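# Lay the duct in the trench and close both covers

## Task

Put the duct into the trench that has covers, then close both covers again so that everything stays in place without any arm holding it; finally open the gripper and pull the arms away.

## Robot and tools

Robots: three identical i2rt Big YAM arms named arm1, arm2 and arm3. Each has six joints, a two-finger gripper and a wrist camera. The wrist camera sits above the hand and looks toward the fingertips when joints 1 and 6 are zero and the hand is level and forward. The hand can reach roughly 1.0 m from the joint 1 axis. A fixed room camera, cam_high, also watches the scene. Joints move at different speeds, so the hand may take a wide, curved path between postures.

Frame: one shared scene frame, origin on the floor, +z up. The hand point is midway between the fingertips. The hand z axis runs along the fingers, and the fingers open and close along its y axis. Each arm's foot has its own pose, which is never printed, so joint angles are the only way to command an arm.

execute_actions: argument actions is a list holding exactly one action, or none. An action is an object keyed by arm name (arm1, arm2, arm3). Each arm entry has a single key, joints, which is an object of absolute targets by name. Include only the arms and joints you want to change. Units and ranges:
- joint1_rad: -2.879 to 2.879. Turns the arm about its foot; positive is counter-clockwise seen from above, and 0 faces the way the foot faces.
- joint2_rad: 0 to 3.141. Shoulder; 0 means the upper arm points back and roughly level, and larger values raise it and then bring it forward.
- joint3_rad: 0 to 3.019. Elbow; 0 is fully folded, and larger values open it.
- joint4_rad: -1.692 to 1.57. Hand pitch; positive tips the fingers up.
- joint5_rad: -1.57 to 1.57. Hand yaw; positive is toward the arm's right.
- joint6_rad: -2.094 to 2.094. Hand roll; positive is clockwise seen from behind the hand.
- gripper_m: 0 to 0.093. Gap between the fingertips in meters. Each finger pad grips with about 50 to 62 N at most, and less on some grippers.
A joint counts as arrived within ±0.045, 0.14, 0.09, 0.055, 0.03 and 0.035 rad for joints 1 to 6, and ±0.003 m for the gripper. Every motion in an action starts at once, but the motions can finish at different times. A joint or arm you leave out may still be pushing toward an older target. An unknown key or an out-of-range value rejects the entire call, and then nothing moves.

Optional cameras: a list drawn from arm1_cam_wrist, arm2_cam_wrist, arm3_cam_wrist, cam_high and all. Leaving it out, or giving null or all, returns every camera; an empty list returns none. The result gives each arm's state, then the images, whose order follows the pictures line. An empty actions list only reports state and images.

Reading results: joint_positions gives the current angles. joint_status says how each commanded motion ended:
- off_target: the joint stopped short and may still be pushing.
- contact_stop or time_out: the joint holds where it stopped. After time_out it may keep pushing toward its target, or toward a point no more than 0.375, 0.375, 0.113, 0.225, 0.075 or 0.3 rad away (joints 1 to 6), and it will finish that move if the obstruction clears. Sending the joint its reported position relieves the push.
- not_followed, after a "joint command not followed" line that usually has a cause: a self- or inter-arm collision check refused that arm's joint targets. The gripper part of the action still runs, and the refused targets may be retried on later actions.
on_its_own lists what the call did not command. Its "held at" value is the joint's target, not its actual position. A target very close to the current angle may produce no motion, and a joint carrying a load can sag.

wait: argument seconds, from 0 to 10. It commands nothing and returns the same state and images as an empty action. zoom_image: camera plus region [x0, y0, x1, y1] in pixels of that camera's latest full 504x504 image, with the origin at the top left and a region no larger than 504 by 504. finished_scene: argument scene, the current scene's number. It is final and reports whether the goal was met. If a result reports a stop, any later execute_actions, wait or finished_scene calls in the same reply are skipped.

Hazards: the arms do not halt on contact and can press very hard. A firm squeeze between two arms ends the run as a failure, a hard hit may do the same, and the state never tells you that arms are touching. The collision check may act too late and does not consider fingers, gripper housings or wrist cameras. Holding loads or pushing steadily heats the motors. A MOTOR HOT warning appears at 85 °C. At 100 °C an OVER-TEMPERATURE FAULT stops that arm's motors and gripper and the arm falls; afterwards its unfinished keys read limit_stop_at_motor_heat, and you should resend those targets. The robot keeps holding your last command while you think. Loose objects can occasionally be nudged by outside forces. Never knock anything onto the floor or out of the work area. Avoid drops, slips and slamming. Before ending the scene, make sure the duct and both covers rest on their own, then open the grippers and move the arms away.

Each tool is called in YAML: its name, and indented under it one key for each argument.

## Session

execute_actions:
  actions: []

Scene clock: 0.00 s.
arm1.joint_positions: joint1_rad=-0.347 joint2_rad=+0.473 joint3_rad=+1.352 joint4_rad=-1.465 joint5_rad=-0.203 joint6_rad=-0.301 gripper_m=+0.094
arm1.joint_status: not commanded
arm1.hand: x=-0.8041 y=-0.0976 z=+1.5080 quat_wxyz=(-0.471, +0.021, -0.879, +0.065) (m; scene frame)
arm2.joint_positions: joint1_rad=-0.024 joint2_rad=+0.597 joint3_rad=+1.375 joint4_rad=-1.207 joint5_rad=-0.271 joint6_rad=-0.061 gripper_m=+0.095
arm2.joint_status: not commanded
arm2.hand: x=-0.0171 y=-0.3109 z=+1.3151 quat_wxyz=(-0.311, +0.659, -0.519, -0.448) (m; scene frame)
arm3.joint_positions: joint1_rad=+0.047 joint2_rad=+0.514 joint3_rad=+1.322 joint4_rad=-1.334 joint5_rad=-0.286 joint6_rad=+0.121 gripper_m=+0.095
arm3.joint_status: not commanded
arm3.hand: x=+0.7790 y=-0.1626 z=+1.4876 quat_wxyz=(-0.171, -0.859, -0.051, +0.481) (m; scene frame)
pictures: arm1_cam_wrist, arm2_cam_wrist, arm3_cam_wrist, cam_high
Images, in order (width x height): arm1_cam_wrist 504x504, arm2_cam_wrist 504x504, arm3_cam_wrist 504x504, cam_high 504x504.

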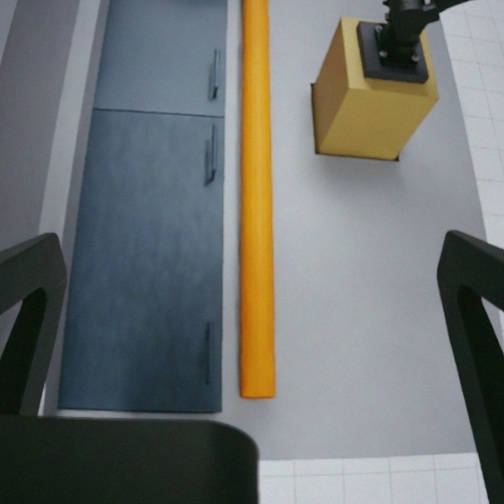

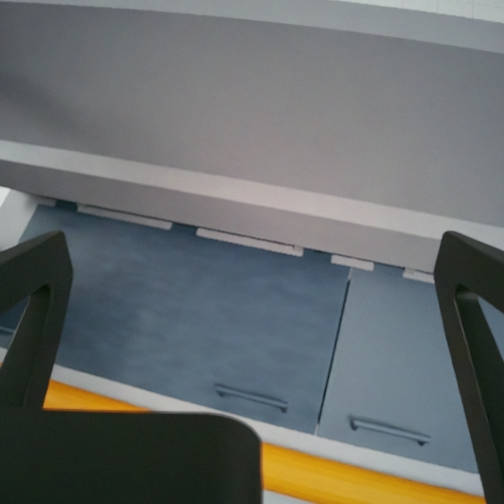

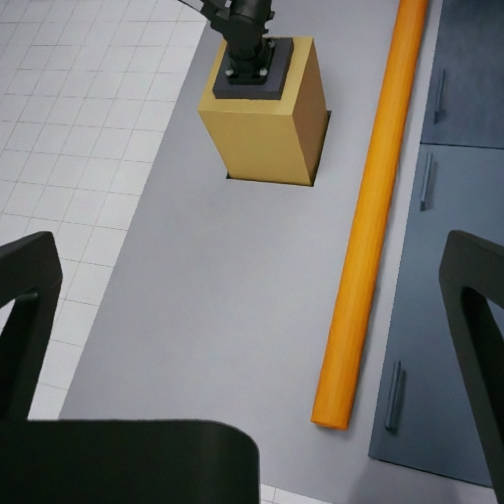

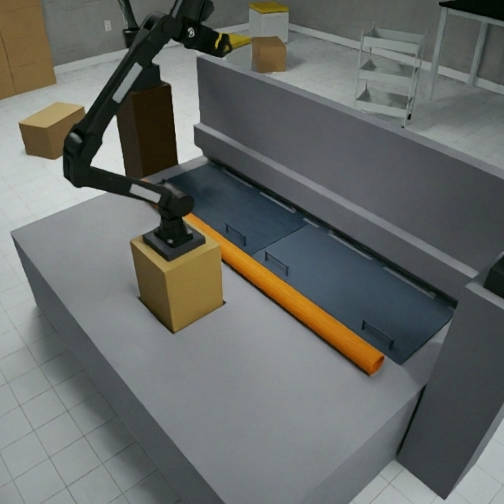

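Similar layout; repeat the survey pose for comparison.

execute_actions:
  actions:
    - {"arm1":{"joints":{"joint1_rad":-0.26,"joint2_rad":2.436,"joint3_rad":0.9,"joint4_rad":-0.026,"joint5_rad":0,"joint6_rad":-0.28}},"arm2":{"joints":{"joint1_rad":0.12,"joint2_rad":1.412,"joint3_rad":0.54,"joint4_rad":-0.688,"joint5_rad":0,"joint6_rad":1.72}},"arm3":{"joints":{"joint1_rad":0.15,"joint2_rad":2.351,"joint3_rad":0.85,"joint4_rad":-0.061,"joint5_rad":0,"joint6_rad":0.19}}}

execute_actions:
  actions:
    - {"arm1":{"joints":{"joint2_rad":2.778,"joint3_rad":1.105,"joint4_rad":0.12,"gripper_m":0.06}},"arm2":{"joints":{"joint2_rad":2.03,"joint3_rad":0.545,"joint4_rad":-0.07}},"arm3":{"joints":{"joint2_rad":2.702,"joint3_rad":1.045,"joint4_rad":0.1,"gripper_m":0.06}}}

Scene clock: 7.43 s.
arm1.joint_positions: joint1_rad=-0.270 joint2_rad=+2.428 joint3_rad=+0.898 joint4_rad=-0.036 joint5_rad=-0.002 joint6_rad=-0.293 gripper_m=+0.094
arm1.joint_status: all done
arm1.hand: x=-0.6167 y=-0.1710 z=+0.6826 quat_wxyz=(+0.000, +0.006, -1.000, -0.003) (m; scene frame)
arm2.joint_positions: joint1_rad=+0.117 joint2_rad=+1.399 joint3_rad=+0.539 joint4_rad=-0.697 joint5_rad=-0.005 joint6_rad=+1.711 gripper_m=+0.095
arm2.joint_status: all done
arm2.hand: x=-0.0091 y=-0.2761 z=+0.7274 quat_wxyz=(+0.002, +0.000, -1.000, -0.005) (m; scene frame)
arm3.joint_positions: joint1_rad=+0.146 joint2_rad=+2.349 joint3_rad=+0.848 joint4_rad=-0.071 joint5_rad=-0.003 joint6_rad=+0.182 gripper_m=+0.095
arm3.joint_status: all done
arm3.hand: x=+0.6124 y=-0.1620 z=+0.6812 quat_wxyz=(-0.001, -1.000, +0.005, +0.000) (m; scene frame)
pictures: arm1_cam_wrist, arm2_cam_wrist, arm3_cam_wrist, cam_high
Images, in order (width x height): arm1_cam_wrist 504x504, arm2_cam_wrist 504x504, arm3_cam_wrist 504x504, cam_high 504x504.

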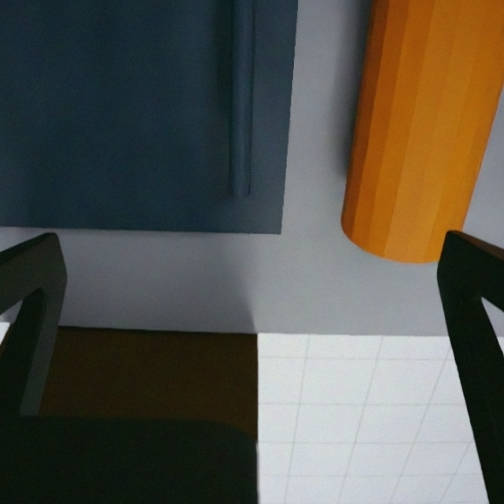

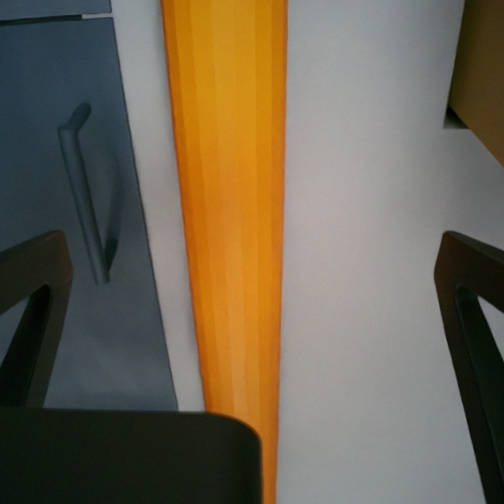

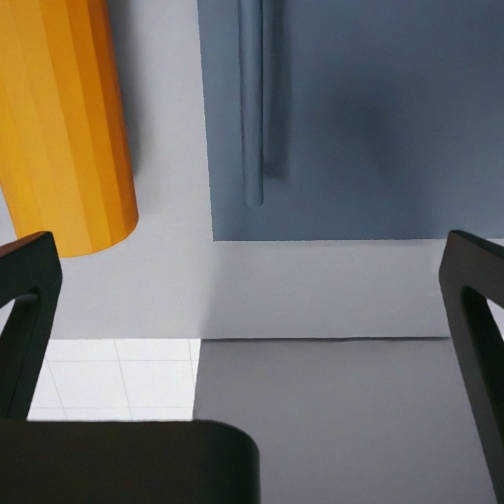

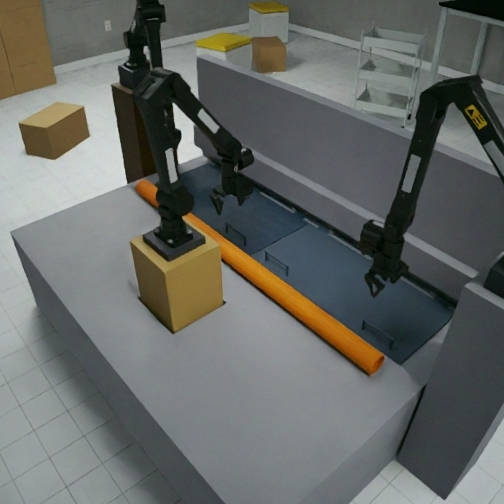

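Scene clock: 8.77 s.
arm1.joint_positions: joint1_rad=-0.270 joint2_rad=+2.785 joint3_rad=+1.101 joint4_rad=+0.119 joint5_rad=-0.002 joint6_rad=-0.293 gripper_m=+0.060
arm1.joint_status: all done
arm1.hand: x=-0.6276 y=-0.1673 z=+0.5568 quat_wxyz=(-0.001, +0.006, -1.000, -0.003) (m; scene frame)
arm2.joint_positions: joint1_rad=+0.117 joint2_rad=+2.019 joint3_rad=+0.539 joint4_rad=-0.078 joint5_rad=-0.005 joint6_rad=+1.711 gripper_m=+0.095
arm2.joint_status: all done
arm2.hand: x=-0.0098 y=-0.2687 z=+0.5634 quat_wxyz=(+0.002, +0.000, -1.000, -0.004) (m; scene frame)
arm3.joint_positions: joint1_rad=+0.146 joint2_rad=+2.715 joint3_rad=+1.040 joint4_rad=+0.098 joint5_rad=-0.002 joint6_rad=+0.183 gripper_m=+0.060
arm3.joint_status: all done
arm3.hand: x=+0.6206 y=-0.1604 z=+0.5555 quat_wxyz=(+0.000, -1.000, +0.005, -0.002) (m; scene frame)
pictures: arm1_cam_wrist, arm2_cam_wrist, arm3_cam_wrist, cam_high
Images, in order (width x height): arm1_cam_wrist 504x504, arm2_cam_wrist 504x504, arm3_cam_wrist 504x504, cam_high 504x504.

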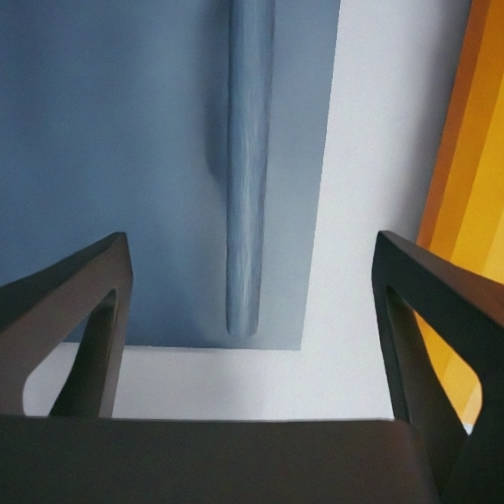

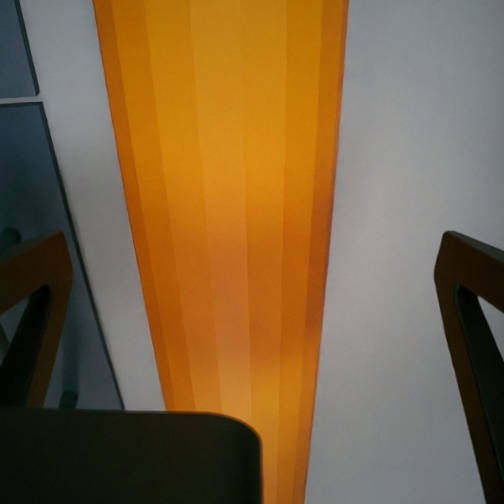

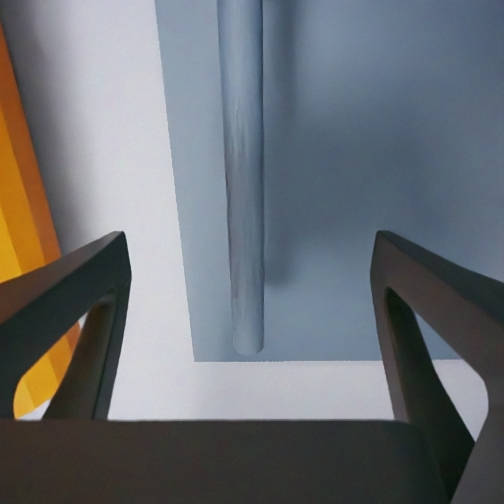

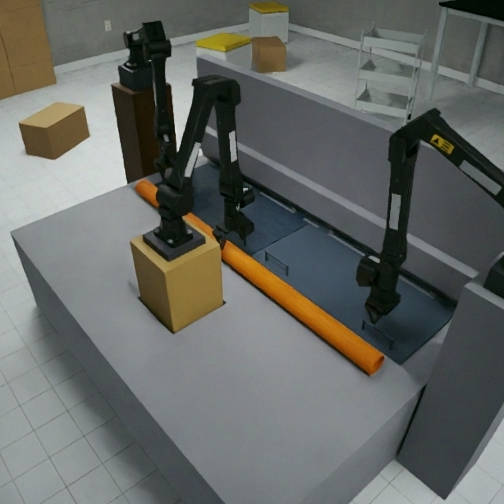

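execute_actions:
  actions:
    - {"arm1":{"joints":{"joint1_rad":-0.25,"joint2_rad":2.975,"joint3_rad":1.287,"joint4_rad":0.127,"gripper_m":0.045}},"arm2":{"joints":{"joint1_rad":0.095,"joint6_rad":1.68,"joint2_rad":2.09,"joint3_rad":0.567,"joint4_rad":-0.04}},"arm3":{"joints":{"joint2_rad":2.9,"joint3_rad":1.218,"joint4_rad":0.125,"gripper_m":0.045}}}
  cameras: []

execute_actions:
  actions:
    - {"arm1":{"joints":{"gripper_m":0}},"arm2":{"joints":{"joint2_rad":2.17,"joint3_rad":0.585,"joint4_rad":0.02}},"arm3":{"joints":{"gripper_m":0}}}

Scene clock: 15.67 s.
arm1.joint_positions: joint1_rad=-0.263 joint2_rad=+2.967 joint3_rad=+1.284 joint4_rad=+0.125 joint5_rad=-0.002 joint6_rad=-0.293 gripper_m=+0.045
arm1.joint_status: all done
arm1.hand: x=-0.6196 y=-0.1668 z=+0.4868 quat_wxyz=(-0.004, +0.009, -1.000, -0.002) (m; scene frame)
arm2.joint_positions: joint1_rad=+0.102 joint2_rad=+2.074 joint3_rad=+0.566 joint4_rad=-0.047 joint5_rad=-0.005 joint6_rad=+1.689 gripper_m=+0.095
arm2.joint_status: all done
arm2.hand: x=-0.0064 y=-0.2615 z=+0.5496 quat_wxyz=(+0.002, +0.004, -1.000, -0.006) (m; scene frame)
arm3.joint_positions: joint1_rad=+0.146 joint2_rad=+2.901 joint3_rad=+1.216 joint4_rad=+0.123 joint5_rad=-0.002 joint6_rad=+0.183 gripper_m=+0.045
arm3.joint_status: all done
arm3.hand: x=+0.6103 y=-0.1622 z=+0.4850 quat_wxyz=(-0.002, -1.000, +0.005, +0.005) (m; scene frame)
pictures: none
No camera images: the call's "cameras" was empty. Leave "cameras" out to get every camera's image.

Scene clock: 16.50 s.
arm1.joint_positions: joint1_rad=-0.262 joint2_rad=+2.967 joint3_rad=+1.284 joint4_rad=+0.125 joint5_rad=-0.006 joint6_rad=-0.258 gripper_m=+0.009
arm1.joint_status: gripper_m off_target (ended at +0.009, target +0.000)
arm1.hand: x=-0.6193 y=-0.1659 z=+0.4868 quat_wxyz=(-0.004, -0.008, -1.000, -0.004) (m; scene frame)
arm2.joint_positions: joint1_rad=+0.102 joint2_rad=+2.158 joint3_rad=+0.584 joint4_rad=+0.012 joint5_rad=-0.005 joint6_rad=+1.689 gripper_m=+0.095
arm2.joint_status: all done
arm2.hand: x=-0.0060 y=-0.2638 z=+0.5275 quat_wxyz=(+0.002, +0.004, -1.000, -0.002) (m; scene frame)
arm3.joint_positions: joint1_rad=+0.147 joint2_rad=+2.901 joint3_rad=+1.216 joint4_rad=+0.123 joint5_rad=-0.003 joint6_rad=+0.174 gripper_m=+0.010
arm3.joint_status: gripper_m off_target (ended at +0.010, target +0.000)
arm3.hand: x=+0.6104 y=-0.1630 z=+0.4850 quat_wxyz=(-0.002, -1.000, +0.000, +0.005) (m; scene frame)
pictures: arm1_cam_wrist, arm2_cam_wrist, arm3_cam_wrist, cam_high
Images, in order (width x height): arm1_cam_wrist 504x504, arm2_cam_wrist 504x504, arm3_cam_wrist 504x504, cam_high 504x504.

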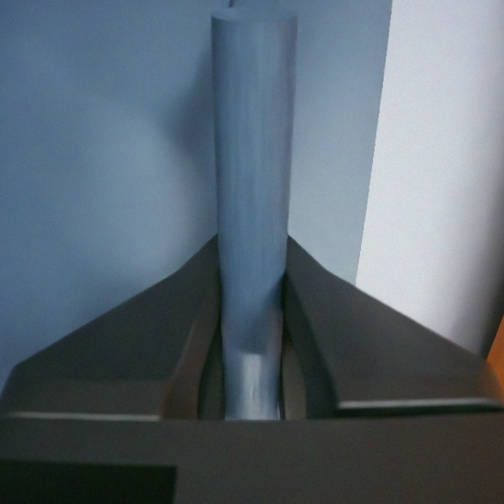

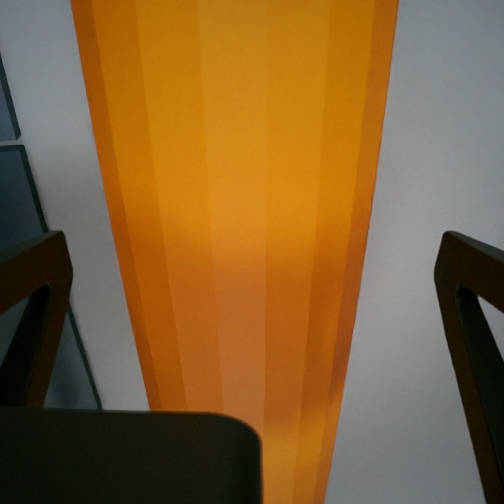

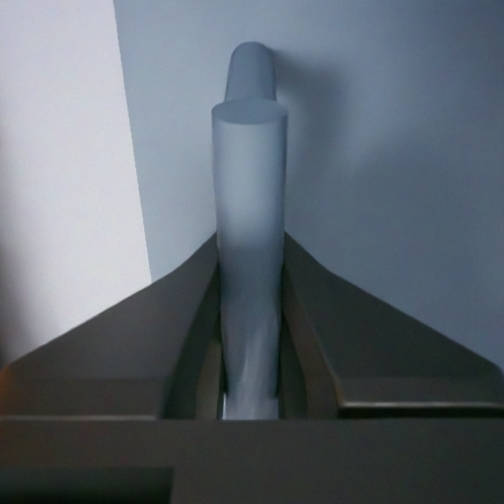

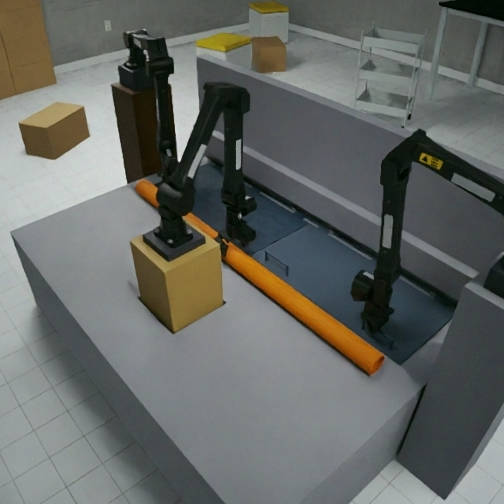

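execute_actions:
  actions:
    - {"arm2":{"joints":{"joint2_rad":2.24,"joint3_rad":0.606,"joint4_rad":0.07}}}
  cameras: []

execute_actions:
  actions:
    - {"arm2":{"joints":{"joint2_rad":2.31,"joint3_rad":0.628,"joint4_rad":0.115}}}
  cameras: []

execute_actions:
  actions:
    - {"arm1":{"joints":{"joint1_rad":-0.235,"joint2_rad":2.76,"joint3_rad":1.175,"joint4_rad":0.12,"joint6_rad":-0.25}},"arm2":{"joints":{"gripper_m":0}},"arm3":{"joints":{"joint1_rad":0.125,"joint2_rad":2.69,"joint3_rad":1.12,"joint4_rad":0.1,"joint6_rad":0.16}}}
  cameras: []

execute_actions:
  actions:
    - {"arm1":{"joints":{"joint1_rad":-0.17,"joint2_rad":2.61,"joint3_rad":1.055,"joint4_rad":0.09,"joint6_rad":-0.2}},"arm2":{"joints":{"joint2_rad":2.12,"joint3_rad":0.55,"joint4_rad":0.0}},"arm3":{"joints":{"joint1_rad":0.07,"joint2_rad":2.53,"joint3_rad":1.012,"joint4_rad":0.055,"joint6_rad":0.105}}}
  cameras: []

execute_actions:
  actions:
    - {"arm1":{"joints":{"joint1_rad":-0.04,"joint2_rad":2.43,"joint3_rad":0.92,"joint4_rad":0.04,"joint6_rad":-0.07}},"arm3":{"joints":{"joint1_rad":-0.05,"joint2_rad":2.35,"joint3_rad":0.9,"joint4_rad":-0.02,"joint6_rad":-0.02}}}
  cameras: []

execute_actions:
  actions:
    - {"arm1":{"joints":{"joint1_rad":0.14,"joint2_rad":2.24,"joint3_rad":0.825,"joint4_rad":-0.065,"joint6_rad":0.11}},"arm3":{"joints":{"joint1_rad":-0.225,"joint2_rad":2.16,"joint3_rad":0.835,"joint4_rad":-0.155,"joint6_rad":-0.19}}}
  cameras: []

execute_actions:
  actions:
    - {"arm1":{"joints":{"joint1_rad":0.36,"joint2_rad":2.125,"joint3_rad":0.825,"joint4_rad":-0.19,"joint6_rad":0.32}},"arm2":{"joints":{"joint2_rad":2.05,"joint3_rad":0.66,"joint4_rad":-0.05}},"arm3":{"joints":{"joint1_rad":-0.43,"joint2_rad":2.06,"joint3_rad":0.865,"joint4_rad":-0.3,"joint6_rad":-0.39}}}

Scene clock: 33.90 s.
arm1.joint_positions: joint1_rad=-0.262 joint2_rad=+2.967 joint3_rad=+1.284 joint4_rad=+0.125 joint5_rad=-0.006 joint6_rad=-0.258 gripper_m=+0.009
arm1.joint_status: not commanded
arm1.hand: x=-0.6193 y=-0.1659 z=+0.4868 quat_wxyz=(-0.004, -0.008, -1.000, -0.004) (m; scene frame)
arm2.joint_positions: joint1_rad=+0.102 joint2_rad=+2.226 joint3_rad=+0.607 joint4_rad=+0.063 joint5_rad=-0.005 joint6_rad=+1.688 gripper_m=+0.095
arm2.joint_status: all done
arm2.hand: x=-0.0062 y=-0.2619 z=+0.5094 quat_wxyz=(+0.002, +0.004, -1.000, -0.005) (m; scene frame)
arm3.joint_positions: joint1_rad=+0.147 joint2_rad=+2.901 joint3_rad=+1.216 joint4_rad=+0.123 joint5_rad=-0.003 joint6_rad=+0.174 gripper_m=+0.010
arm3.joint_status: not commanded
arm3.hand: x=+0.6104 y=-0.1630 z=+0.4850 quat_wxyz=(-0.002, -1.000, +0.000, +0.005) (m; scene frame)
pictures: none
No camera images: the call's "cameras" was empty. Leave "cameras" out to get every camera's image.

Scene clock: 34.63 s.
arm1.joint_positions: joint1_rad=-0.262 joint2_rad=+2.967 joint3_rad=+1.284 joint4_rad=+0.125 joint5_rad=-0.006 joint6_rad=-0.258 gripper_m=+0.009
arm1.joint_status: not commanded
arm1.hand: x=-0.6193 y=-0.1659 z=+0.4868 quat_wxyz=(-0.004, -0.008, -1.000, -0.004) (m; scene frame)
arm2.joint_positions: joint1_rad=+0.102 joint2_rad=+2.296 joint3_rad=+0.628 joint4_rad=+0.108 joint5_rad=-0.005 joint6_rad=+1.688 gripper_m=+0.095
arm2.joint_status: all done
arm2.hand: x=-0.0060 y=-0.2638 z=+0.4900 quat_wxyz=(+0.002, +0.004, -1.000, -0.003) (m; scene frame)
arm3.joint_positions: joint1_rad=+0.147 joint2_rad=+2.901 joint3_rad=+1.216 joint4_rad=+0.123 joint5_rad=-0.003 joint6_rad=+0.174 gripper_m=+0.010
arm3.joint_status: not commanded
arm3.hand: x=+0.6104 y=-0.1630 z=+0.4850 quat_wxyz=(-0.002, -1.000, +0.000, +0.005) (m; scene frame)
pictures: none
No camera images: the call's "cameras" was empty. Leave "cameras" out to get every camera's image.

Scene clock: 35.57 s.
arm1.joint_positions: joint1_rad=-0.243 joint2_rad=+2.870 joint3_rad=+1.189 joint4_rad=+0.125 joint5_rad=+0.000 joint6_rad=-0.237 gripper_m=+0.009
arm1.joint_status: all done
arm1.hand: x=-0.6182 y=-0.1601 z=+0.5240 quat_wxyz=(-0.004, -0.009, -1.000, -0.001) (m; scene frame)
arm2.joint_positions: joint1_rad=+0.102 joint2_rad=+2.296 joint3_rad=+0.631 joint4_rad=+0.113 joint5_rad=-0.004 joint6_rad=+1.686 gripper_m=+0.075
arm2.joint_status: gripper_m off_target (ended at +0.075, target +0.000)
arm2.hand: x=-0.0061 y=-0.2609 z=+0.4899 quat_wxyz=(+0.002, +0.005, -1.000, -0.007) (m; scene frame)
arm3.joint_positions: joint1_rad=+0.130 joint2_rad=+2.801 joint3_rad=+1.131 joint4_rad=+0.105 joint5_rad=-0.004 joint6_rad=+0.155 gripper_m=+0.010
arm3.joint_status: all done
arm3.hand: x=+0.6084 y=-0.1572 z=+0.5228 quat_wxyz=(-0.002, -1.000, -0.001, +0.004) (m; scene frame)
pictures: none
No camera images: the call's "cameras" was empty. Leave "cameras" out to get every camera's image.

Scene clock: 36.80 s.
arm1.joint_positions: joint1_rad=-0.186 joint2_rad=+2.715 joint3_rad=+1.054 joint4_rad=+0.094 joint5_rad=+0.011 joint6_rad=-0.181 gripper_m=+0.009
arm1.joint_status: all done
arm1.hand: x=-0.6186 y=-0.1411 z=+0.5822 quat_wxyz=(+0.002, -0.009, -1.000, +0.003) (m; scene frame)
arm2.joint_positions: joint1_rad=+0.102 joint2_rad=+2.182 joint3_rad=+0.560 joint4_rad=+0.005 joint5_rad=+0.000 joint6_rad=+1.685 gripper_m=+0.075
arm2.joint_status: all done
arm2.hand: x=-0.0020 y=-0.2895 z=+0.5219 quat_wxyz=(-0.004, +0.005, -1.000, +0.025) (m; scene frame)
arm3.joint_positions: joint1_rad=+0.075 joint2_rad=+2.638 joint3_rad=+1.008 joint4_rad=+0.055 joint5_rad=-0.008 joint6_rad=+0.099 gripper_m=+0.010
arm3.joint_status: all done
arm3.hand: x=+0.6085 y=-0.1376 z=+0.5824 quat_wxyz=(-0.004, -1.000, -0.001, -0.002) (m; scene frame)
pictures: none
No camera images: the call's "cameras" was empty. Leave "cameras" out to get every camera's image.

Scene clock: 37.83 s.
arm1.joint_positions: joint1_rad=-0.063 joint2_rad=+2.519 joint3_rad=+0.908 joint4_rad=+0.037 joint5_rad=+0.026 joint6_rad=-0.055 gripper_m=+0.009
arm1.joint_status: all done
arm1.hand: x=-0.6199 y=-0.0994 z=+0.6521 quat_wxyz=(+0.005, -0.010, -1.000, +0.010) (m; scene frame)
arm2.joint_positions: joint1_rad=+0.102 joint2_rad=+2.182 joint3_rad=+0.560 joint4_rad=+0.005 joint5_rad=+0.001 joint6_rad=+1.685 gripper_m=+0.075
arm2.joint_status: not commanded
arm2.hand: x=-0.0019 y=-0.2895 z=+0.5220 quat_wxyz=(-0.004, +0.005, -1.000, +0.025) (m; scene frame)
arm3.joint_positions: joint1_rad=-0.039 joint2_rad=+2.443 joint3_rad=+0.889 joint4_rad=-0.024 joint5_rad=-0.019 joint6_rad=-0.018 gripper_m=+0.010
arm3.joint_status: all done
arm3.hand: x=+0.6093 y=-0.0982 z=+0.6501 quat_wxyz=(-0.009, -1.000, -0.003, -0.002) (m; scene frame)
pictures: none
No camera images: the call's "cameras" was empty. Leave "cameras" out to get every camera's image.

Scene clock: 38.80 s.
arm1.joint_positions: joint1_rad=+0.122 joint2_rad=+2.316 joint3_rad=+0.810 joint4_rad=-0.069 joint5_rad=+0.026 joint6_rad=+0.128 gripper_m=+0.010
arm1.joint_status: all done
arm1.hand: x=-0.6207 y=-0.0346 z=+0.7196 quat_wxyz=(+0.003, -0.009, -1.000, +0.010) (m; scene frame)
arm2.joint_positions: joint1_rad=+0.102 joint2_rad=+2.182 joint3_rad=+0.560 joint4_rad=+0.005 joint5_rad=+0.001 joint6_rad=+1.685 gripper_m=+0.075
arm2.joint_status: not commanded
arm2.hand: x=-0.0019 y=-0.2895 z=+0.5220 quat_wxyz=(-0.004, +0.005, -1.000, +0.025) (m; scene frame)
arm3.joint_positions: joint1_rad=-0.214 joint2_rad=+2.240 joint3_rad=+0.821 joint4_rad=-0.157 joint5_rad=-0.019 joint6_rad=-0.192 gripper_m=+0.010
arm3.joint_status: all done
arm3.hand: x=+0.6092 y=-0.0344 z=+0.7176 quat_wxyz=(-0.010, -1.000, -0.002, +0.000) (m; scene frame)
pictures: none
No camera images: the call's "cameras" was empty. Leave "cameras" out to get every camera's image.

Scene clock: 40.17 s.
arm1.joint_positions: joint1_rad=+0.331 joint2_rad=+2.183 joint3_rad=+0.805 joint4_rad=-0.198 joint5_rad=+0.037 joint6_rad=+0.336 gripper_m=+0.010
arm1.joint_status: all done
arm1.hand: x=-0.6203 y=+0.0399 z=+0.7651 quat_wxyz=(-0.001, -0.009, -1.000, +0.016) (m; scene frame)
arm2.joint_positions: joint1_rad=+0.102 joint2_rad=+2.110 joint3_rad=+0.654 joint4_rad=-0.050 joint5_rad=+0.001 joint6_rad=+1.685 gripper_m=+0.075
arm2.joint_status: all done
arm2.hand: x=-0.0107 y=-0.2191 z=+0.5429 quat_wxyz=(+0.002, +0.006, -1.000, -0.031) (m; scene frame)
arm3.joint_positions: joint1_rad=-0.405 joint2_rad=+2.118 joint3_rad=+0.835 joint4_rad=-0.288 joint5_rad=-0.030 joint6_rad=-0.385 gripper_m=+0.010
arm3.joint_status: all done
arm3.hand: x=+0.6096 y=+0.0379 z=+0.7623 quat_wxyz=(-0.014, -1.000, -0.003, +0.007) (m; scene frame)
pictures: arm1_cam_wrist, arm2_cam_wrist, arm3_cam_wrist, cam_high
Images, in order (width x height): arm1_cam_wrist 504x504, arm2_cam_wrist 504x504, arm3_cam_wrist 504x504, cam_high 504x504.

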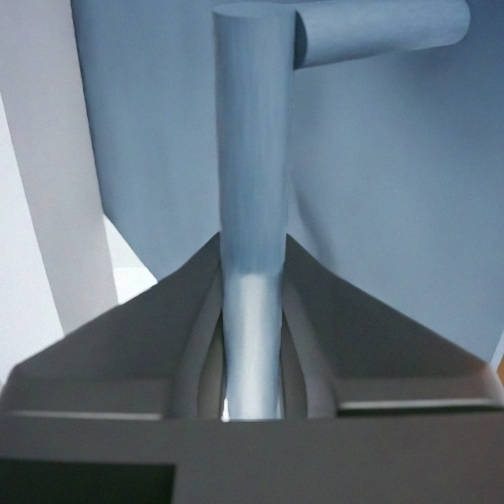

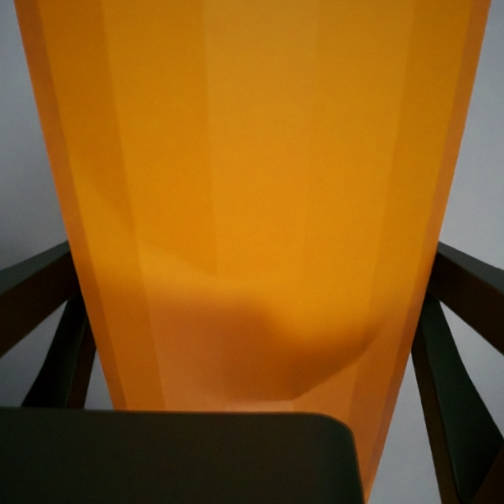

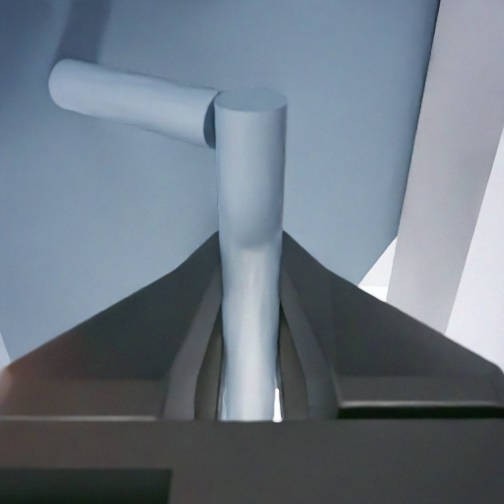

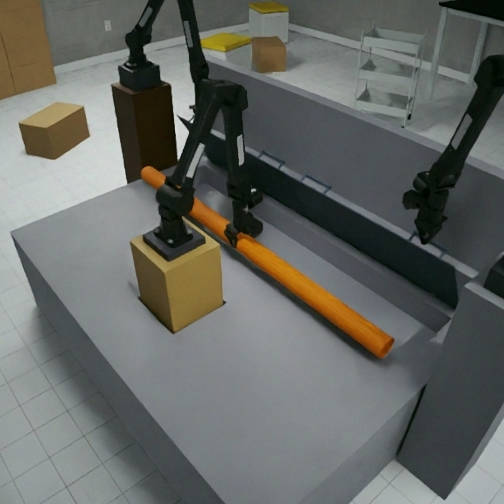

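execute_actions:
  actions:
    - {"arm2":{"joints":{"joint1_rad":0.035,"joint2_rad":2.12,"joint3_rad":0.95,"joint4_rad":-0.145,"joint6_rad":1.615}}}
  cameras: []

execute_actions:
  actions:
    - {"arm2":{"joints":{"joint2_rad":2.35,"joint3_rad":1.12,"joint4_rad":-0.01}}}
  cameras: ["cam_high"]

execute_actions:
  actions:
    - {"arm2":{"joints":{"joint2_rad":2.52,"joint3_rad":1.25,"joint4_rad":0.06}}}
  cameras: ["cam_high"]

execute_actions:
  actions:
    - {"arm2":{"joints":{"joint2_rad":2.63,"joint3_rad":1.34,"joint4_rad":0.05}}}
  cameras: ["cam_high"]

Scene clock: 46.77 s.
arm1.joint_positions: joint1_rad=+0.331 joint2_rad=+2.183 joint3_rad=+0.805 joint4_rad=-0.198 joint5_rad=+0.037 joint6_rad=+0.336 gripper_m=+0.010
arm1.joint_status: not commanded
arm1.hand: x=-0.6203 y=+0.0399 z=+0.7651 quat_wxyz=(-0.001, -0.009, -1.000, +0.016) (m; scene frame)
arm2.joint_positions: joint1_rad=+0.032 joint2_rad=+2.188 joint3_rad=+0.929 joint4_rad=-0.153 joint5_rad=+0.001 joint6_rad=+1.622 gripper_m=+0.075
arm2.joint_status: all done
arm2.hand: x=+0.0060 y=-0.0992 z=+0.5403 quat_wxyz=(+0.002, +0.002, -0.997, -0.077) (m; scene frame)
arm3.joint_positions: joint1_rad=-0.405 joint2_rad=+2.118 joint3_rad=+0.835 joint4_rad=-0.288 joint5_rad=-0.030 joint6_rad=-0.385 gripper_m=+0.010
arm3.joint_status: not commanded
arm3.hand: x=+0.6096 y=+0.0379 z=+0.7623 quat_wxyz=(-0.014, -1.000, -0.003, +0.007) (m; scene frame)
pictures: none
No camera images: the call's "cameras" was empty. Leave "cameras" out to get every camera's image.

Scene clock: 48.00 s.
arm1.joint_positions: joint1_rad=+0.331 joint2_rad=+2.183 joint3_rad=+0.805 joint4_rad=-0.198 joint5_rad=+0.037 joint6_rad=+0.336 gripper_m=+0.010
arm1.joint_status: not commanded
arm1.hand: x=-0.6203 y=+0.0399 z=+0.7651 quat_wxyz=(-0.001, -0.009, -1.000, +0.016) (m; scene frame)
arm2.joint_positions: joint1_rad=+0.032 joint2_rad=+2.422 joint3_rad=+1.097 joint4_rad=-0.026 joint5_rad=+0.001 joint6_rad=+1.622 gripper_m=+0.075
arm2.joint_status: all done
arm2.hand: x=+0.0036 y=-0.0541 z=+0.4649 quat_wxyz=(+0.004, +0.002, -0.994, -0.108) (m; scene frame)
arm3.joint_positions: joint1_rad=-0.405 joint2_rad=+2.118 joint3_rad=+0.835 joint4_rad=-0.288 joint5_rad=-0.030 joint6_rad=-0.385 gripper_m=+0.010
arm3.joint_status: not commanded
arm3.hand: x=+0.6096 y=+0.0379 z=+0.7623 quat_wxyz=(-0.014, -1.000, -0.003, +0.007) (m; scene frame)
pictures: cam_high
Images, in order (width x height): cam_high 504x504.

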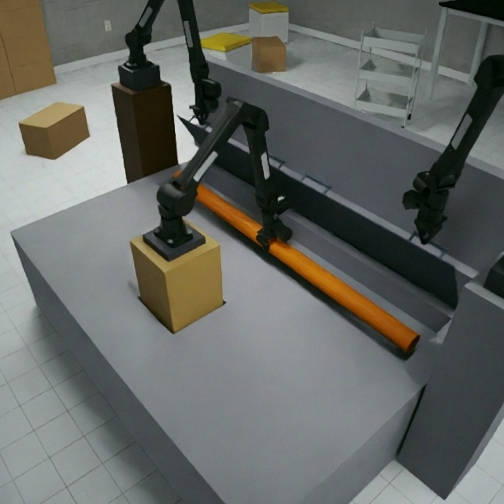

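Scene clock: 49.10 s.
arm1.joint_positions: joint1_rad=+0.331 joint2_rad=+2.183 joint3_rad=+0.805 joint4_rad=-0.198 joint5_rad=+0.037 joint6_rad=+0.336 gripper_m=+0.010
arm1.joint_status: not commanded
arm1.hand: x=-0.6203 y=+0.0399 z=+0.7651 quat_wxyz=(-0.001, -0.009, -1.000, +0.016) (m; scene frame)
arm2.joint_positions: joint1_rad=+0.032 joint2_rad=+2.597 joint3_rad=+1.229 joint4_rad=+0.043 joint5_rad=+0.001 joint6_rad=+1.622 gripper_m=+0.075
arm2.joint_status: all done
arm2.hand: x=+0.0026 y=-0.0346 z=+0.4023 quat_wxyz=(+0.005, +0.002, -0.993, -0.120) (m; scene frame)
arm3.joint_positions: joint1_rad=-0.405 joint2_rad=+2.118 joint3_rad=+0.835 joint4_rad=-0.288 joint5_rad=-0.030 joint6_rad=-0.385 gripper_m=+0.010
arm3.joint_status: not commanded
arm3.hand: x=+0.6096 y=+0.0379 z=+0.7623 quat_wxyz=(-0.014, -1.000, -0.003, +0.007) (m; scene frame)
pictures: cam_high
Images, in order (width x height): cam_high 504x504.

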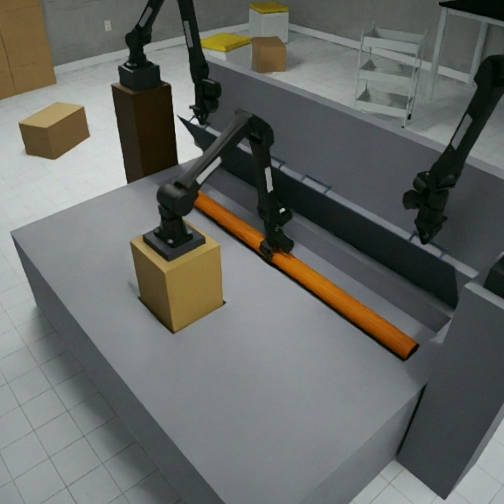

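Scene clock: 49.77 s.
arm1.joint_positions: joint1_rad=+0.331 joint2_rad=+2.183 joint3_rad=+0.805 joint4_rad=-0.198 joint5_rad=+0.037 joint6_rad=+0.336 gripper_m=+0.010
arm1.joint_status: not commanded
arm1.hand: x=-0.6203 y=+0.0399 z=+0.7651 quat_wxyz=(-0.001, -0.009, -1.000, +0.016) (m; scene frame)
arm2.joint_positions: joint1_rad=+0.032 joint2_rad=+2.643 joint3_rad=+1.289 joint4_rad=+0.033 joint5_rad=+0.001 joint6_rad=+1.621 gripper_m=+0.075
arm2.joint_status: all done
arm2.hand: x=+0.0020 y=-0.0223 z=+0.3871 quat_wxyz=(+0.005, +0.003, -0.992, -0.123) (m; scene frame)
arm3.joint_positions: joint1_rad=-0.405 joint2_rad=+2.118 joint3_rad=+0.835 joint4_rad=-0.288 joint5_rad=-0.030 joint6_rad=-0.385 gripper_m=+0.010
arm3.joint_status: not commanded
arm3.hand: x=+0.6096 y=+0.0379 z=+0.7623 quat_wxyz=(-0.014, -1.000, -0.003, +0.007) (m; scene frame)
pictures: cam_high
Images, in order (width x height): cam_high 504x504.

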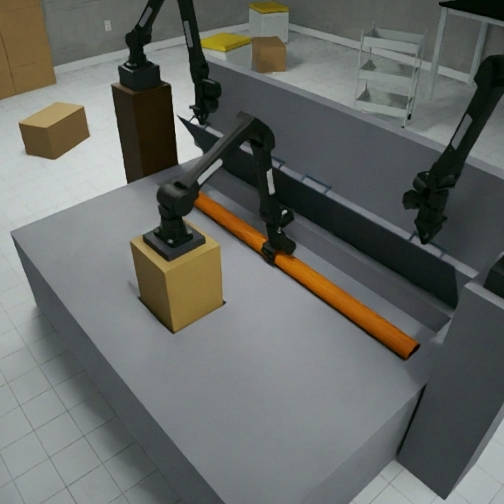

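execute_actions:
  actions:
    - {"arm2":{"joints":{"joint3_rad":1.295,"joint4_rad":0.04,"gripper_m":0.093}}}
  cameras: []

execute_actions:
  actions:
    - {"arm2":{"joints":{"joint2_rad":2.53,"joint3_rad":1.21}}}
  cameras: []

execute_actions:
  actions:
    - {"arm2":{"joints":{"joint2_rad":2.36,"joint3_rad":1.09,"joint4_rad":0}}}
  cameras: []

execute_actions:
  actions:
    - {"arm2":{"joints":{"joint2_rad":2.05,"joint3_rad":0.85,"joint4_rad":-0.15}}}
  cameras: ["cam_high","arm2_cam_wrist"]

execute_actions:
  actions:
    - {"arm2":{"joints":{"joint2_rad":1.5,"joint3_rad":0.53,"joint4_rad":-0.6}},"arm1":{"joints":{"joint1_rad":0.25,"joint2_rad":2.18,"joint3_rad":0.82,"joint4_rad":-0.13,"joint6_rad":0.21}},"arm3":{"joints":{"joint1_rad":-0.33,"joint2_rad":2.11,"joint3_rad":0.845,"joint4_rad":-0.225,"joint6_rad":-0.28}}}
  cameras: []

execute_actions:
  actions:
    - {"arm1":{"joints":{"joint1_rad":0.14,"joint2_rad":2.25,"joint3_rad":0.825,"joint4_rad":-0.065,"joint6_rad":0.11}},"arm3":{"joints":{"joint1_rad":-0.225,"joint2_rad":2.17,"joint3_rad":0.835,"joint4_rad":-0.155,"joint6_rad":-0.18}}}
  cameras: []

execute_actions:
  actions:
    - {"arm1":{"joints":{"joint1_rad":-0.04,"joint2_rad":2.43,"joint3_rad":0.915,"joint4_rad":0.04,"joint6_rad":-0.07}},"arm3":{"joints":{"joint1_rad":-0.05,"joint2_rad":2.35,"joint3_rad":0.895,"joint4_rad":-0.02,"joint6_rad":-0.01}}}
  cameras: []

execute_actions:
  actions:
    - {"arm1":{"joints":{"joint1_rad":-0.18,"joint2_rad":2.62,"joint3_rad":1.055,"joint4_rad":0.09,"joint6_rad":-0.2}},"arm3":{"joints":{"joint1_rad":0.075,"joint2_rad":2.54,"joint3_rad":1.012,"joint4_rad":0.055,"joint6_rad":0.11}}}
  cameras: []

execute_actions:
  actions:
    - {"arm1":{"joints":{"joint1_rad":-0.245,"joint2_rad":2.8,"joint3_rad":1.205,"joint4_rad":0.12,"joint6_rad":-0.26}},"arm3":{"joints":{"joint1_rad":0.135,"joint2_rad":2.73,"joint3_rad":1.145,"joint4_rad":0.11,"joint6_rad":0.17}}}
  cameras: []

execute_actions:
  actions:
    - {"arm1":{"joints":{"joint1_rad":-0.26,"joint2_rad":2.93,"joint3_rad":1.26}},"arm3":{"joints":{"joint1_rad":0.147,"joint2_rad":2.865,"joint3_rad":1.195}}}
  cameras: []

execute_actions:
  actions:
    - {"arm1":{"joints":{"gripper_m":0.05}},"arm3":{"joints":{"gripper_m":0.05}}}
  cameras: []

execute_actions:
  actions:
    - {"arm1":{"joints":{"joint2_rad":2.2,"joint3_rad":1.0,"joint4_rad":0}},"arm3":{"joints":{"joint2_rad":2.15,"joint3_rad":0.95,"joint4_rad":0}},"arm2":{"joints":{"joint2_rad":1.1}}}

Scene clock: 70.80 s.
arm1.joint_positions: joint1_rad=+0.331 joint2_rad=+2.183 joint3_rad=+0.805 joint4_rad=-0.198 joint5_rad=+0.037 joint6_rad=+0.336 gripper_m=+0.010
arm1.joint_status: not commanded
arm1.hand: x=-0.6203 y=+0.0399 z=+0.7651 quat_wxyz=(-0.001, -0.009, -1.000, +0.016) (m; scene frame)
arm2.joint_positions: joint1_rad=+0.032 joint2_rad=+2.643 joint3_rad=+1.289 joint4_rad=+0.032 joint5_rad=+0.001 joint6_rad=+1.621 gripper_m=+0.093
arm2.joint_status: all done
arm2.hand: x=+0.0021 y=-0.0228 z=+0.3870 quat_wxyz=(+0.005, +0.003, -0.993, -0.122) (m; scene frame)
arm3.joint_positions: joint1_rad=-0.405 joint2_rad=+2.118 joint3_rad=+0.835 joint4_rad=-0.288 joint5_rad=-0.030 joint6_rad=-0.385 gripper_m=+0.010
arm3.joint_status: not commanded
arm3.hand: x=+0.6096 y=+0.0379 z=+0.7623 quat_wxyz=(-0.014, -1.000, -0.003, +0.007) (m; scene frame)
pictures: none
No camera images: the call's "cameras" was empty. Leave "cameras" out to get every camera's image.

Scene clock: 71.73 s.
arm1.joint_positions: joint1_rad=+0.331 joint2_rad=+2.183 joint3_rad=+0.805 joint4_rad=-0.198 joint5_rad=+0.037 joint6_rad=+0.336 gripper_m=+0.010
arm1.joint_status: not commanded
arm1.hand: x=-0.6203 y=+0.0399 z=+0.7651 quat_wxyz=(-0.001, -0.009, -1.000, +0.016) (m; scene frame)
arm2.joint_positions: joint1_rad=+0.032 joint2_rad=+2.540 joint3_rad=+1.208 joint4_rad=+0.034 joint5_rad=+0.001 joint6_rad=+1.621 gripper_m=+0.093
arm2.joint_status: all done
arm2.hand: x=+0.0020 y=-0.0231 z=+0.4272 quat_wxyz=(+0.005, +0.003, -0.991, -0.134) (m; scene frame)
arm3.joint_positions: joint1_rad=-0.405 joint2_rad=+2.118 joint3_rad=+0.835 joint4_rad=-0.288 joint5_rad=-0.030 joint6_rad=-0.385 gripper_m=+0.010
arm3.joint_status: not commanded
arm3.hand: x=+0.6096 y=+0.0379 z=+0.7623 quat_wxyz=(-0.014, -1.000, -0.003, +0.007) (m; scene frame)
pictures: none
No camera images: the call's "cameras" was empty. Leave "cameras" out to get every camera's image.

Scene clock: 72.87 s.
arm1.joint_positions: joint1_rad=+0.331 joint2_rad=+2.183 joint3_rad=+0.805 joint4_rad=-0.198 joint5_rad=+0.037 joint6_rad=+0.336 gripper_m=+0.010
arm1.joint_status: not commanded
arm1.hand: x=-0.6203 y=+0.0399 z=+0.7651 quat_wxyz=(-0.001, -0.009, -1.000, +0.016) (m; scene frame)
arm2.joint_positions: joint1_rad=+0.032 joint2_rad=+2.358 joint3_rad=+1.085 joint4_rad=+0.001 joint5_rad=+0.001 joint6_rad=+1.621 gripper_m=+0.093
arm2.joint_status: all done
arm2.hand: x=+0.0022 y=-0.0294 z=+0.4958 quat_wxyz=(+0.006, +0.003, -0.989, -0.146) (m; scene frame)
arm3.joint_positions: joint1_rad=-0.405 joint2_rad=+2.118 joint3_rad=+0.835 joint4_rad=-0.288 joint5_rad=-0.030 joint6_rad=-0.385 gripper_m=+0.010
arm3.joint_status: not commanded
arm3.hand: x=+0.6096 y=+0.0379 z=+0.7623 quat_wxyz=(-0.014, -1.000, -0.003, +0.007) (m; scene frame)
pictures: none
No camera images: the call's "cameras" was empty. Leave "cameras" out to get every camera's image.

Scene clock: 74.07 s.
arm1.joint_positions: joint1_rad=+0.331 joint2_rad=+2.183 joint3_rad=+0.805 joint4_rad=-0.198 joint5_rad=+0.037 joint6_rad=+0.336 gripper_m=+0.010
arm1.joint_status: not commanded
arm1.hand: x=-0.6203 y=+0.0399 z=+0.7651 quat_wxyz=(-0.001, -0.009, -1.000, +0.016) (m; scene frame)
arm2.joint_positions: joint1_rad=+0.032 joint2_rad=+2.042 joint3_rad=+0.849 joint4_rad=-0.148 joint5_rad=+0.001 joint6_rad=+1.621 gripper_m=+0.093
arm2.joint_status: all done
arm2.hand: x=+0.0059 y=-0.0999 z=+0.5894 quat_wxyz=(+0.004, +0.003, -0.994, -0.113) (m; scene frame)
arm3.joint_positions: joint1_rad=-0.405 joint2_rad=+2.118 joint3_rad=+0.835 joint4_rad=-0.288 joint5_rad=-0.030 joint6_rad=-0.385 gripper_m=+0.010
arm3.joint_status: not commanded
arm3.hand: x=+0.6096 y=+0.0379 z=+0.7623 quat_wxyz=(-0.014, -1.000, -0.003, +0.007) (m; scene frame)
pictures: arm2_cam_wrist, cam_high
Images, in order (width x height): arm2_cam_wrist 504x504, cam_high 504x504.

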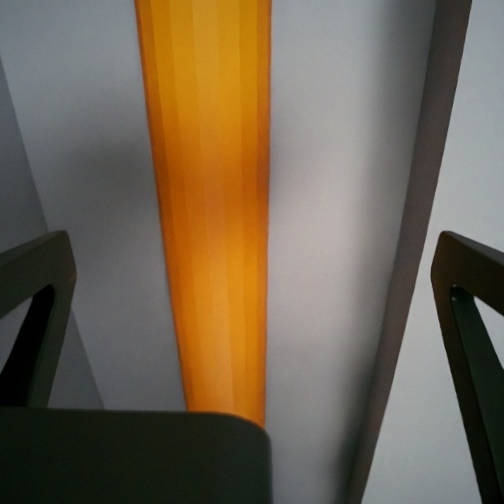

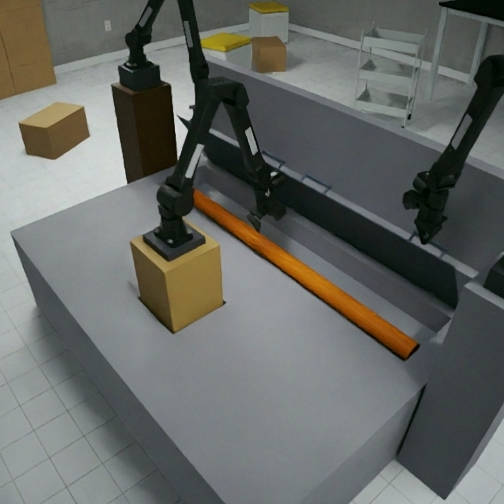

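Scene clock: 75.33 s.
arm1.joint_positions: joint1_rad=+0.223 joint2_rad=+2.237 joint3_rad=+0.798 joint4_rad=-0.140 joint5_rad=+0.021 joint6_rad=+0.234 gripper_m=+0.010
arm1.joint_status: all done
arm1.hand: x=-0.6210 y=+0.0025 z=+0.7458 quat_wxyz=(+0.004, -0.011, -1.000, +0.008) (m; scene frame)
arm2.joint_positions: joint1_rad=+0.032 joint2_rad=+1.503 joint3_rad=+0.530 joint4_rad=-0.593 joint5_rad=+0.001 joint6_rad=+1.621 gripper_m=+0.093
arm2.joint_status: all done
arm2.hand: x=+0.0151 y=-0.2703 z=+0.6989 quat_wxyz=(-0.002, +0.003, -1.000, -0.001) (m; scene frame)
arm3.joint_positions: joint1_rad=-0.301 joint2_rad=+2.173 joint3_rad=+0.825 joint4_rad=-0.236 joint5_rad=-0.017 joint6_rad=-0.282 gripper_m=+0.010
arm3.joint_status: all done
arm3.hand: x=+0.6097 y=-0.0013 z=+0.7415 quat_wxyz=(-0.010, -1.000, -0.004, -0.003) (m; scene frame)
pictures: none
No camera images: the call's "cameras" was empty. Leave "cameras" out to get every camera's image.

Scene clock: 76.17 s.
arm1.joint_positions: joint1_rad=+0.118 joint2_rad=+2.309 joint3_rad=+0.807 joint4_rad=-0.073 joint5_rad=+0.011 joint6_rad=+0.131 gripper_m=+0.010
arm1.joint_status: all done
arm1.hand: x=-0.6213 y=-0.0335 z=+0.7218 quat_wxyz=(+0.005, -0.012, -1.000, +0.003) (m; scene frame)
arm2.joint_positions: joint1_rad=+0.032 joint2_rad=+1.503 joint3_rad=+0.530 joint4_rad=-0.593 joint5_rad=+0.001 joint6_rad=+1.621 gripper_m=+0.093
arm2.joint_status: not commanded
arm2.hand: x=+0.0151 y=-0.2703 z=+0.6989 quat_wxyz=(-0.002, +0.003, -1.000, -0.001) (m; scene frame)
arm3.joint_positions: joint1_rad=-0.205 joint2_rad=+2.238 joint3_rad=+0.815 joint4_rad=-0.153 joint5_rad=-0.004 joint6_rad=-0.187 gripper_m=+0.010
arm3.joint_status: all done
arm3.hand: x=+0.6107 y=-0.0354 z=+0.7182 quat_wxyz=(-0.003, -1.000, -0.004, -0.001) (m; scene frame)
pictures: none
No camera images: the call's "cameras" was empty. Leave "cameras" out to get every camera's image.

Scene clock: 77.17 s.
arm1.joint_positions: joint1_rad=-0.072 joint2_rad=+2.515 joint3_rad=+0.909 joint4_rad=+0.028 joint5_rad=+0.015 joint6_rad=-0.057 gripper_m=+0.010
arm1.joint_status: all done
arm1.hand: x=-0.6206 y=-0.1007 z=+0.6532 quat_wxyz=(+0.007, -0.013, -1.000, +0.004) (m; scene frame)
arm2.joint_positions: joint1_rad=+0.032 joint2_rad=+1.503 joint3_rad=+0.530 joint4_rad=-0.593 joint5_rad=+0.001 joint6_rad=+1.621 gripper_m=+0.093
arm2.joint_status: not commanded
arm2.hand: x=+0.0151 y=-0.2703 z=+0.6989 quat_wxyz=(-0.002, +0.003, -1.000, -0.001) (m; scene frame)
arm3.joint_positions: joint1_rad=-0.026 joint2_rad=+2.441 joint3_rad=+0.887 joint4_rad=-0.025 joint5_rad=-0.007 joint6_rad=-0.010 gripper_m=+0.011
arm3.joint_status: all done
arm3.hand: x=+0.6102 y=-0.1008 z=+0.6508 quat_wxyz=(-0.003, -1.000, -0.005, -0.003) (m; scene frame)
pictures: none
No camera images: the call's "cameras" was empty. Leave "cameras" out to get every camera's image.

Scene clock: 78.20 s.
arm1.joint_positions: joint1_rad=-0.193 joint2_rad=+2.716 joint3_rad=+1.059 joint4_rad=+0.079 joint5_rad=+0.003 joint6_rad=-0.180 gripper_m=+0.010
arm1.joint_status: all done
arm1.hand: x=-0.6195 y=-0.1419 z=+0.5818 quat_wxyz=(+0.006, -0.012, -1.000, -0.002) (m; scene frame)
arm2.joint_positions: joint1_rad=+0.032 joint2_rad=+1.503 joint3_rad=+0.530 joint4_rad=-0.593 joint5_rad=+0.001 joint6_rad=+1.621 gripper_m=+0.093
arm2.joint_status: not commanded
arm2.hand: x=+0.0151 y=-0.2703 z=+0.6989 quat_wxyz=(-0.002, +0.003, -1.000, -0.001) (m; scene frame)
arm3.joint_positions: joint1_rad=+0.085 joint2_rad=+2.636 joint3_rad=+1.009 joint4_rad=+0.045 joint5_rad=+0.004 joint6_rad=+0.103 gripper_m=+0.011
arm3.joint_status: all done
arm3.hand: x=+0.6093 y=-0.1392 z=+0.5832 quat_wxyz=(+0.002, -1.000, -0.004, -0.004) (m; scene frame)
pictures: none
No camera images: the call's "cameras" was empty. Leave "cameras" out to get every camera's image.

Scene clock: 79.17 s.
arm1.joint_positions: joint1_rad=-0.247 joint2_rad=+2.886 joint3_rad=+1.212 joint4_rad=+0.107 joint5_rad=+0.002 joint6_rad=-0.235 gripper_m=+0.010
arm1.joint_status: all done
arm1.hand: x=-0.6179 y=-0.1622 z=+0.5176 quat_wxyz=(+0.001, -0.012, -1.000, -0.002) (m; scene frame)
arm2.joint_positions: joint1_rad=+0.032 joint2_rad=+1.503 joint3_rad=+0.530 joint4_rad=-0.593 joint5_rad=+0.001 joint6_rad=+1.621 gripper_m=+0.093
arm2.joint_status: not commanded
arm2.hand: x=+0.0151 y=-0.2703 z=+0.6989 quat_wxyz=(-0.002, +0.003, -1.000, -0.001) (m; scene frame)
arm3.joint_positions: joint1_rad=+0.139 joint2_rad=+2.818 joint3_rad=+1.149 joint4_rad=+0.099 joint5_rad=+0.002 joint6_rad=+0.159 gripper_m=+0.011
arm3.joint_status: all done
arm3.hand: x=+0.6084 y=-0.1596 z=+0.5164 quat_wxyz=(+0.001, -1.000, -0.004, +0.002) (m; scene frame)
pictures: none
No camera images: the call's "cameras" was empty. Leave "cameras" out to get every camera's image.

Scene clock: 79.87 s.
arm1.joint_positions: joint1_rad=-0.258 joint2_rad=+2.946 joint3_rad=+1.268 joint4_rad=+0.115 joint5_rad=+0.001 joint6_rad=-0.243 gripper_m=+0.010
arm1.joint_status: all done
arm1.hand: x=-0.6191 y=-0.1656 z=+0.4947 quat_wxyz=(+0.000, -0.013, -1.000, -0.001) (m; scene frame)
arm2.joint_positions: joint1_rad=+0.032 joint2_rad=+1.503 joint3_rad=+0.530 joint4_rad=-0.593 joint5_rad=+0.001 joint6_rad=+1.621 gripper_m=+0.093
arm2.joint_status: not commanded
arm2.hand: x=+0.0151 y=-0.2703 z=+0.6989 quat_wxyz=(-0.002, +0.003, -1.000, -0.001) (m; scene frame)
arm3.joint_positions: joint1_rad=+0.148 joint2_rad=+2.877 joint3_rad=+1.200 joint4_rad=+0.106 joint5_rad=+0.001 joint6_rad=+0.165 gripper_m=+0.011
arm3.joint_status: all done
arm3.hand: x=+0.6104 y=-0.1627 z=+0.4939 quat_wxyz=(+0.001, -1.000, -0.005, +0.001) (m; scene frame)
pictures: none
No camera images: the call's "cameras" was empty. Leave "cameras" out to get every camera's image.

Scene clock: 80.47 s.
arm1.joint_positions: joint1_rad=-0.258 joint2_rad=+2.945 joint3_rad=+1.267 joint4_rad=+0.115 joint5_rad=+0.001 joint6_rad=-0.246 gripper_m=+0.050
arm1.joint_status: all done
arm1.hand: x=-0.6184 y=-0.1658 z=+0.4952 quat_wxyz=(-0.001, -0.012, -1.000, -0.001) (m; scene frame)
arm2.joint_positions: joint1_rad=+0.032 joint2_rad=+1.503 joint3_rad=+0.530 joint4_rad=-0.593 joint5_rad=+0.001 joint6_rad=+1.621 gripper_m=+0.093
arm2.joint_status: not commanded
arm2.hand: x=+0.0151 y=-0.2703 z=+0.6989 quat_wxyz=(-0.002, +0.003, -1.000, -0.001) (m; scene frame)
arm3.joint_positions: joint1_rad=+0.148 joint2_rad=+2.877 joint3_rad=+1.200 joint4_rad=+0.106 joint5_rad=+0.001 joint6_rad=+0.165 gripper_m=+0.050
arm3.joint_status: all done
arm3.hand: x=+0.6104 y=-0.1627 z=+0.4939 quat_wxyz=(+0.001, -1.000, -0.005, +0.001) (m; scene frame)
pictures: none
No camera images: the call's "cameras" was empty. Leave "cameras" out to get every camera's image.

Scene clock: 82.00 s.
arm1.joint_positions: joint1_rad=-0.258 joint2_rad=+2.172 joint3_rad=+1.004 joint4_rad=+0.002 joint5_rad=+0.001 joint6_rad=-0.247 gripper_m=+0.050
arm1.joint_status: all done
arm1.hand: x=-0.4519 y=-0.2132 z=+0.8086 quat_wxyz=(-0.192, -0.012, -0.980, +0.049) (m; scene frame)
arm2.joint_positions: joint1_rad=+0.032 joint2_rad=+1.097 joint3_rad=+0.530 joint4_rad=-0.595 joint5_rad=+0.001 joint6_rad=+1.621 gripper_m=+0.093
arm2.joint_status: all done
arm2.hand: x=+0.0121 y=-0.2206 z=+0.8152 quat_wxyz=(+0.009, +0.003, -0.979, -0.201) (m; scene frame)
arm3.joint_positions: joint1_rad=+0.148 joint2_rad=+2.133 joint3_rad=+0.953 joint4_rad=+0.001 joint5_rad=+0.001 joint6_rad=+0.165 gripper_m=+0.050
arm3.joint_status: all done
arm3.hand: x=+0.4569 y=-0.1899 z=+0.7903 quat_wxyz=(-0.032, -0.981, -0.005, +0.193) (m; scene frame)
pictures: arm1_cam_wrist, arm2_cam_wrist, arm3_cam_wrist, cam_high
Images, in order (width x height): arm1_cam_wrist 504x504, arm2_cam_wrist 504x504, arm3_cam_wrist 504x504, cam_high 504x504.

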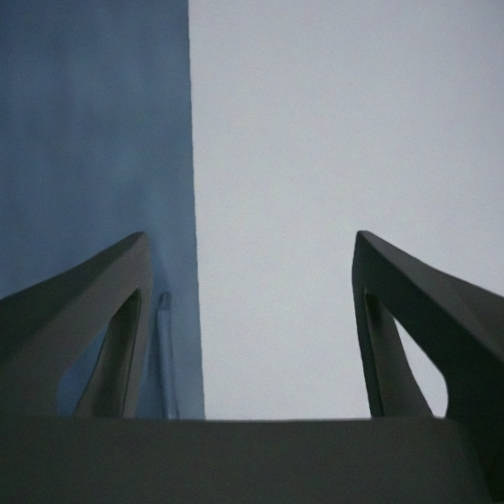

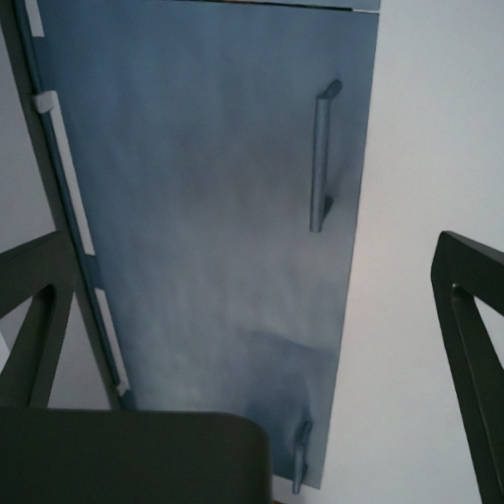

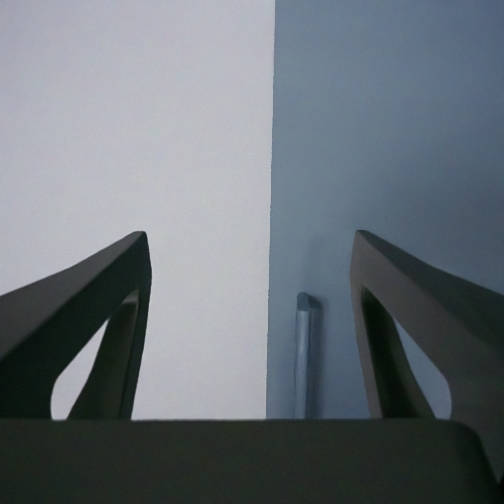

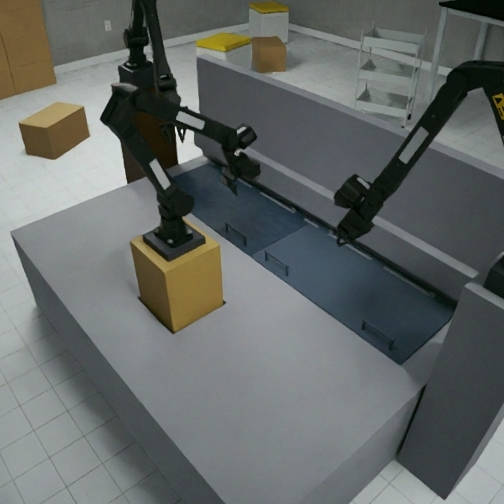

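finished_scene:
  scene: 2

The scene is finished: the task was done.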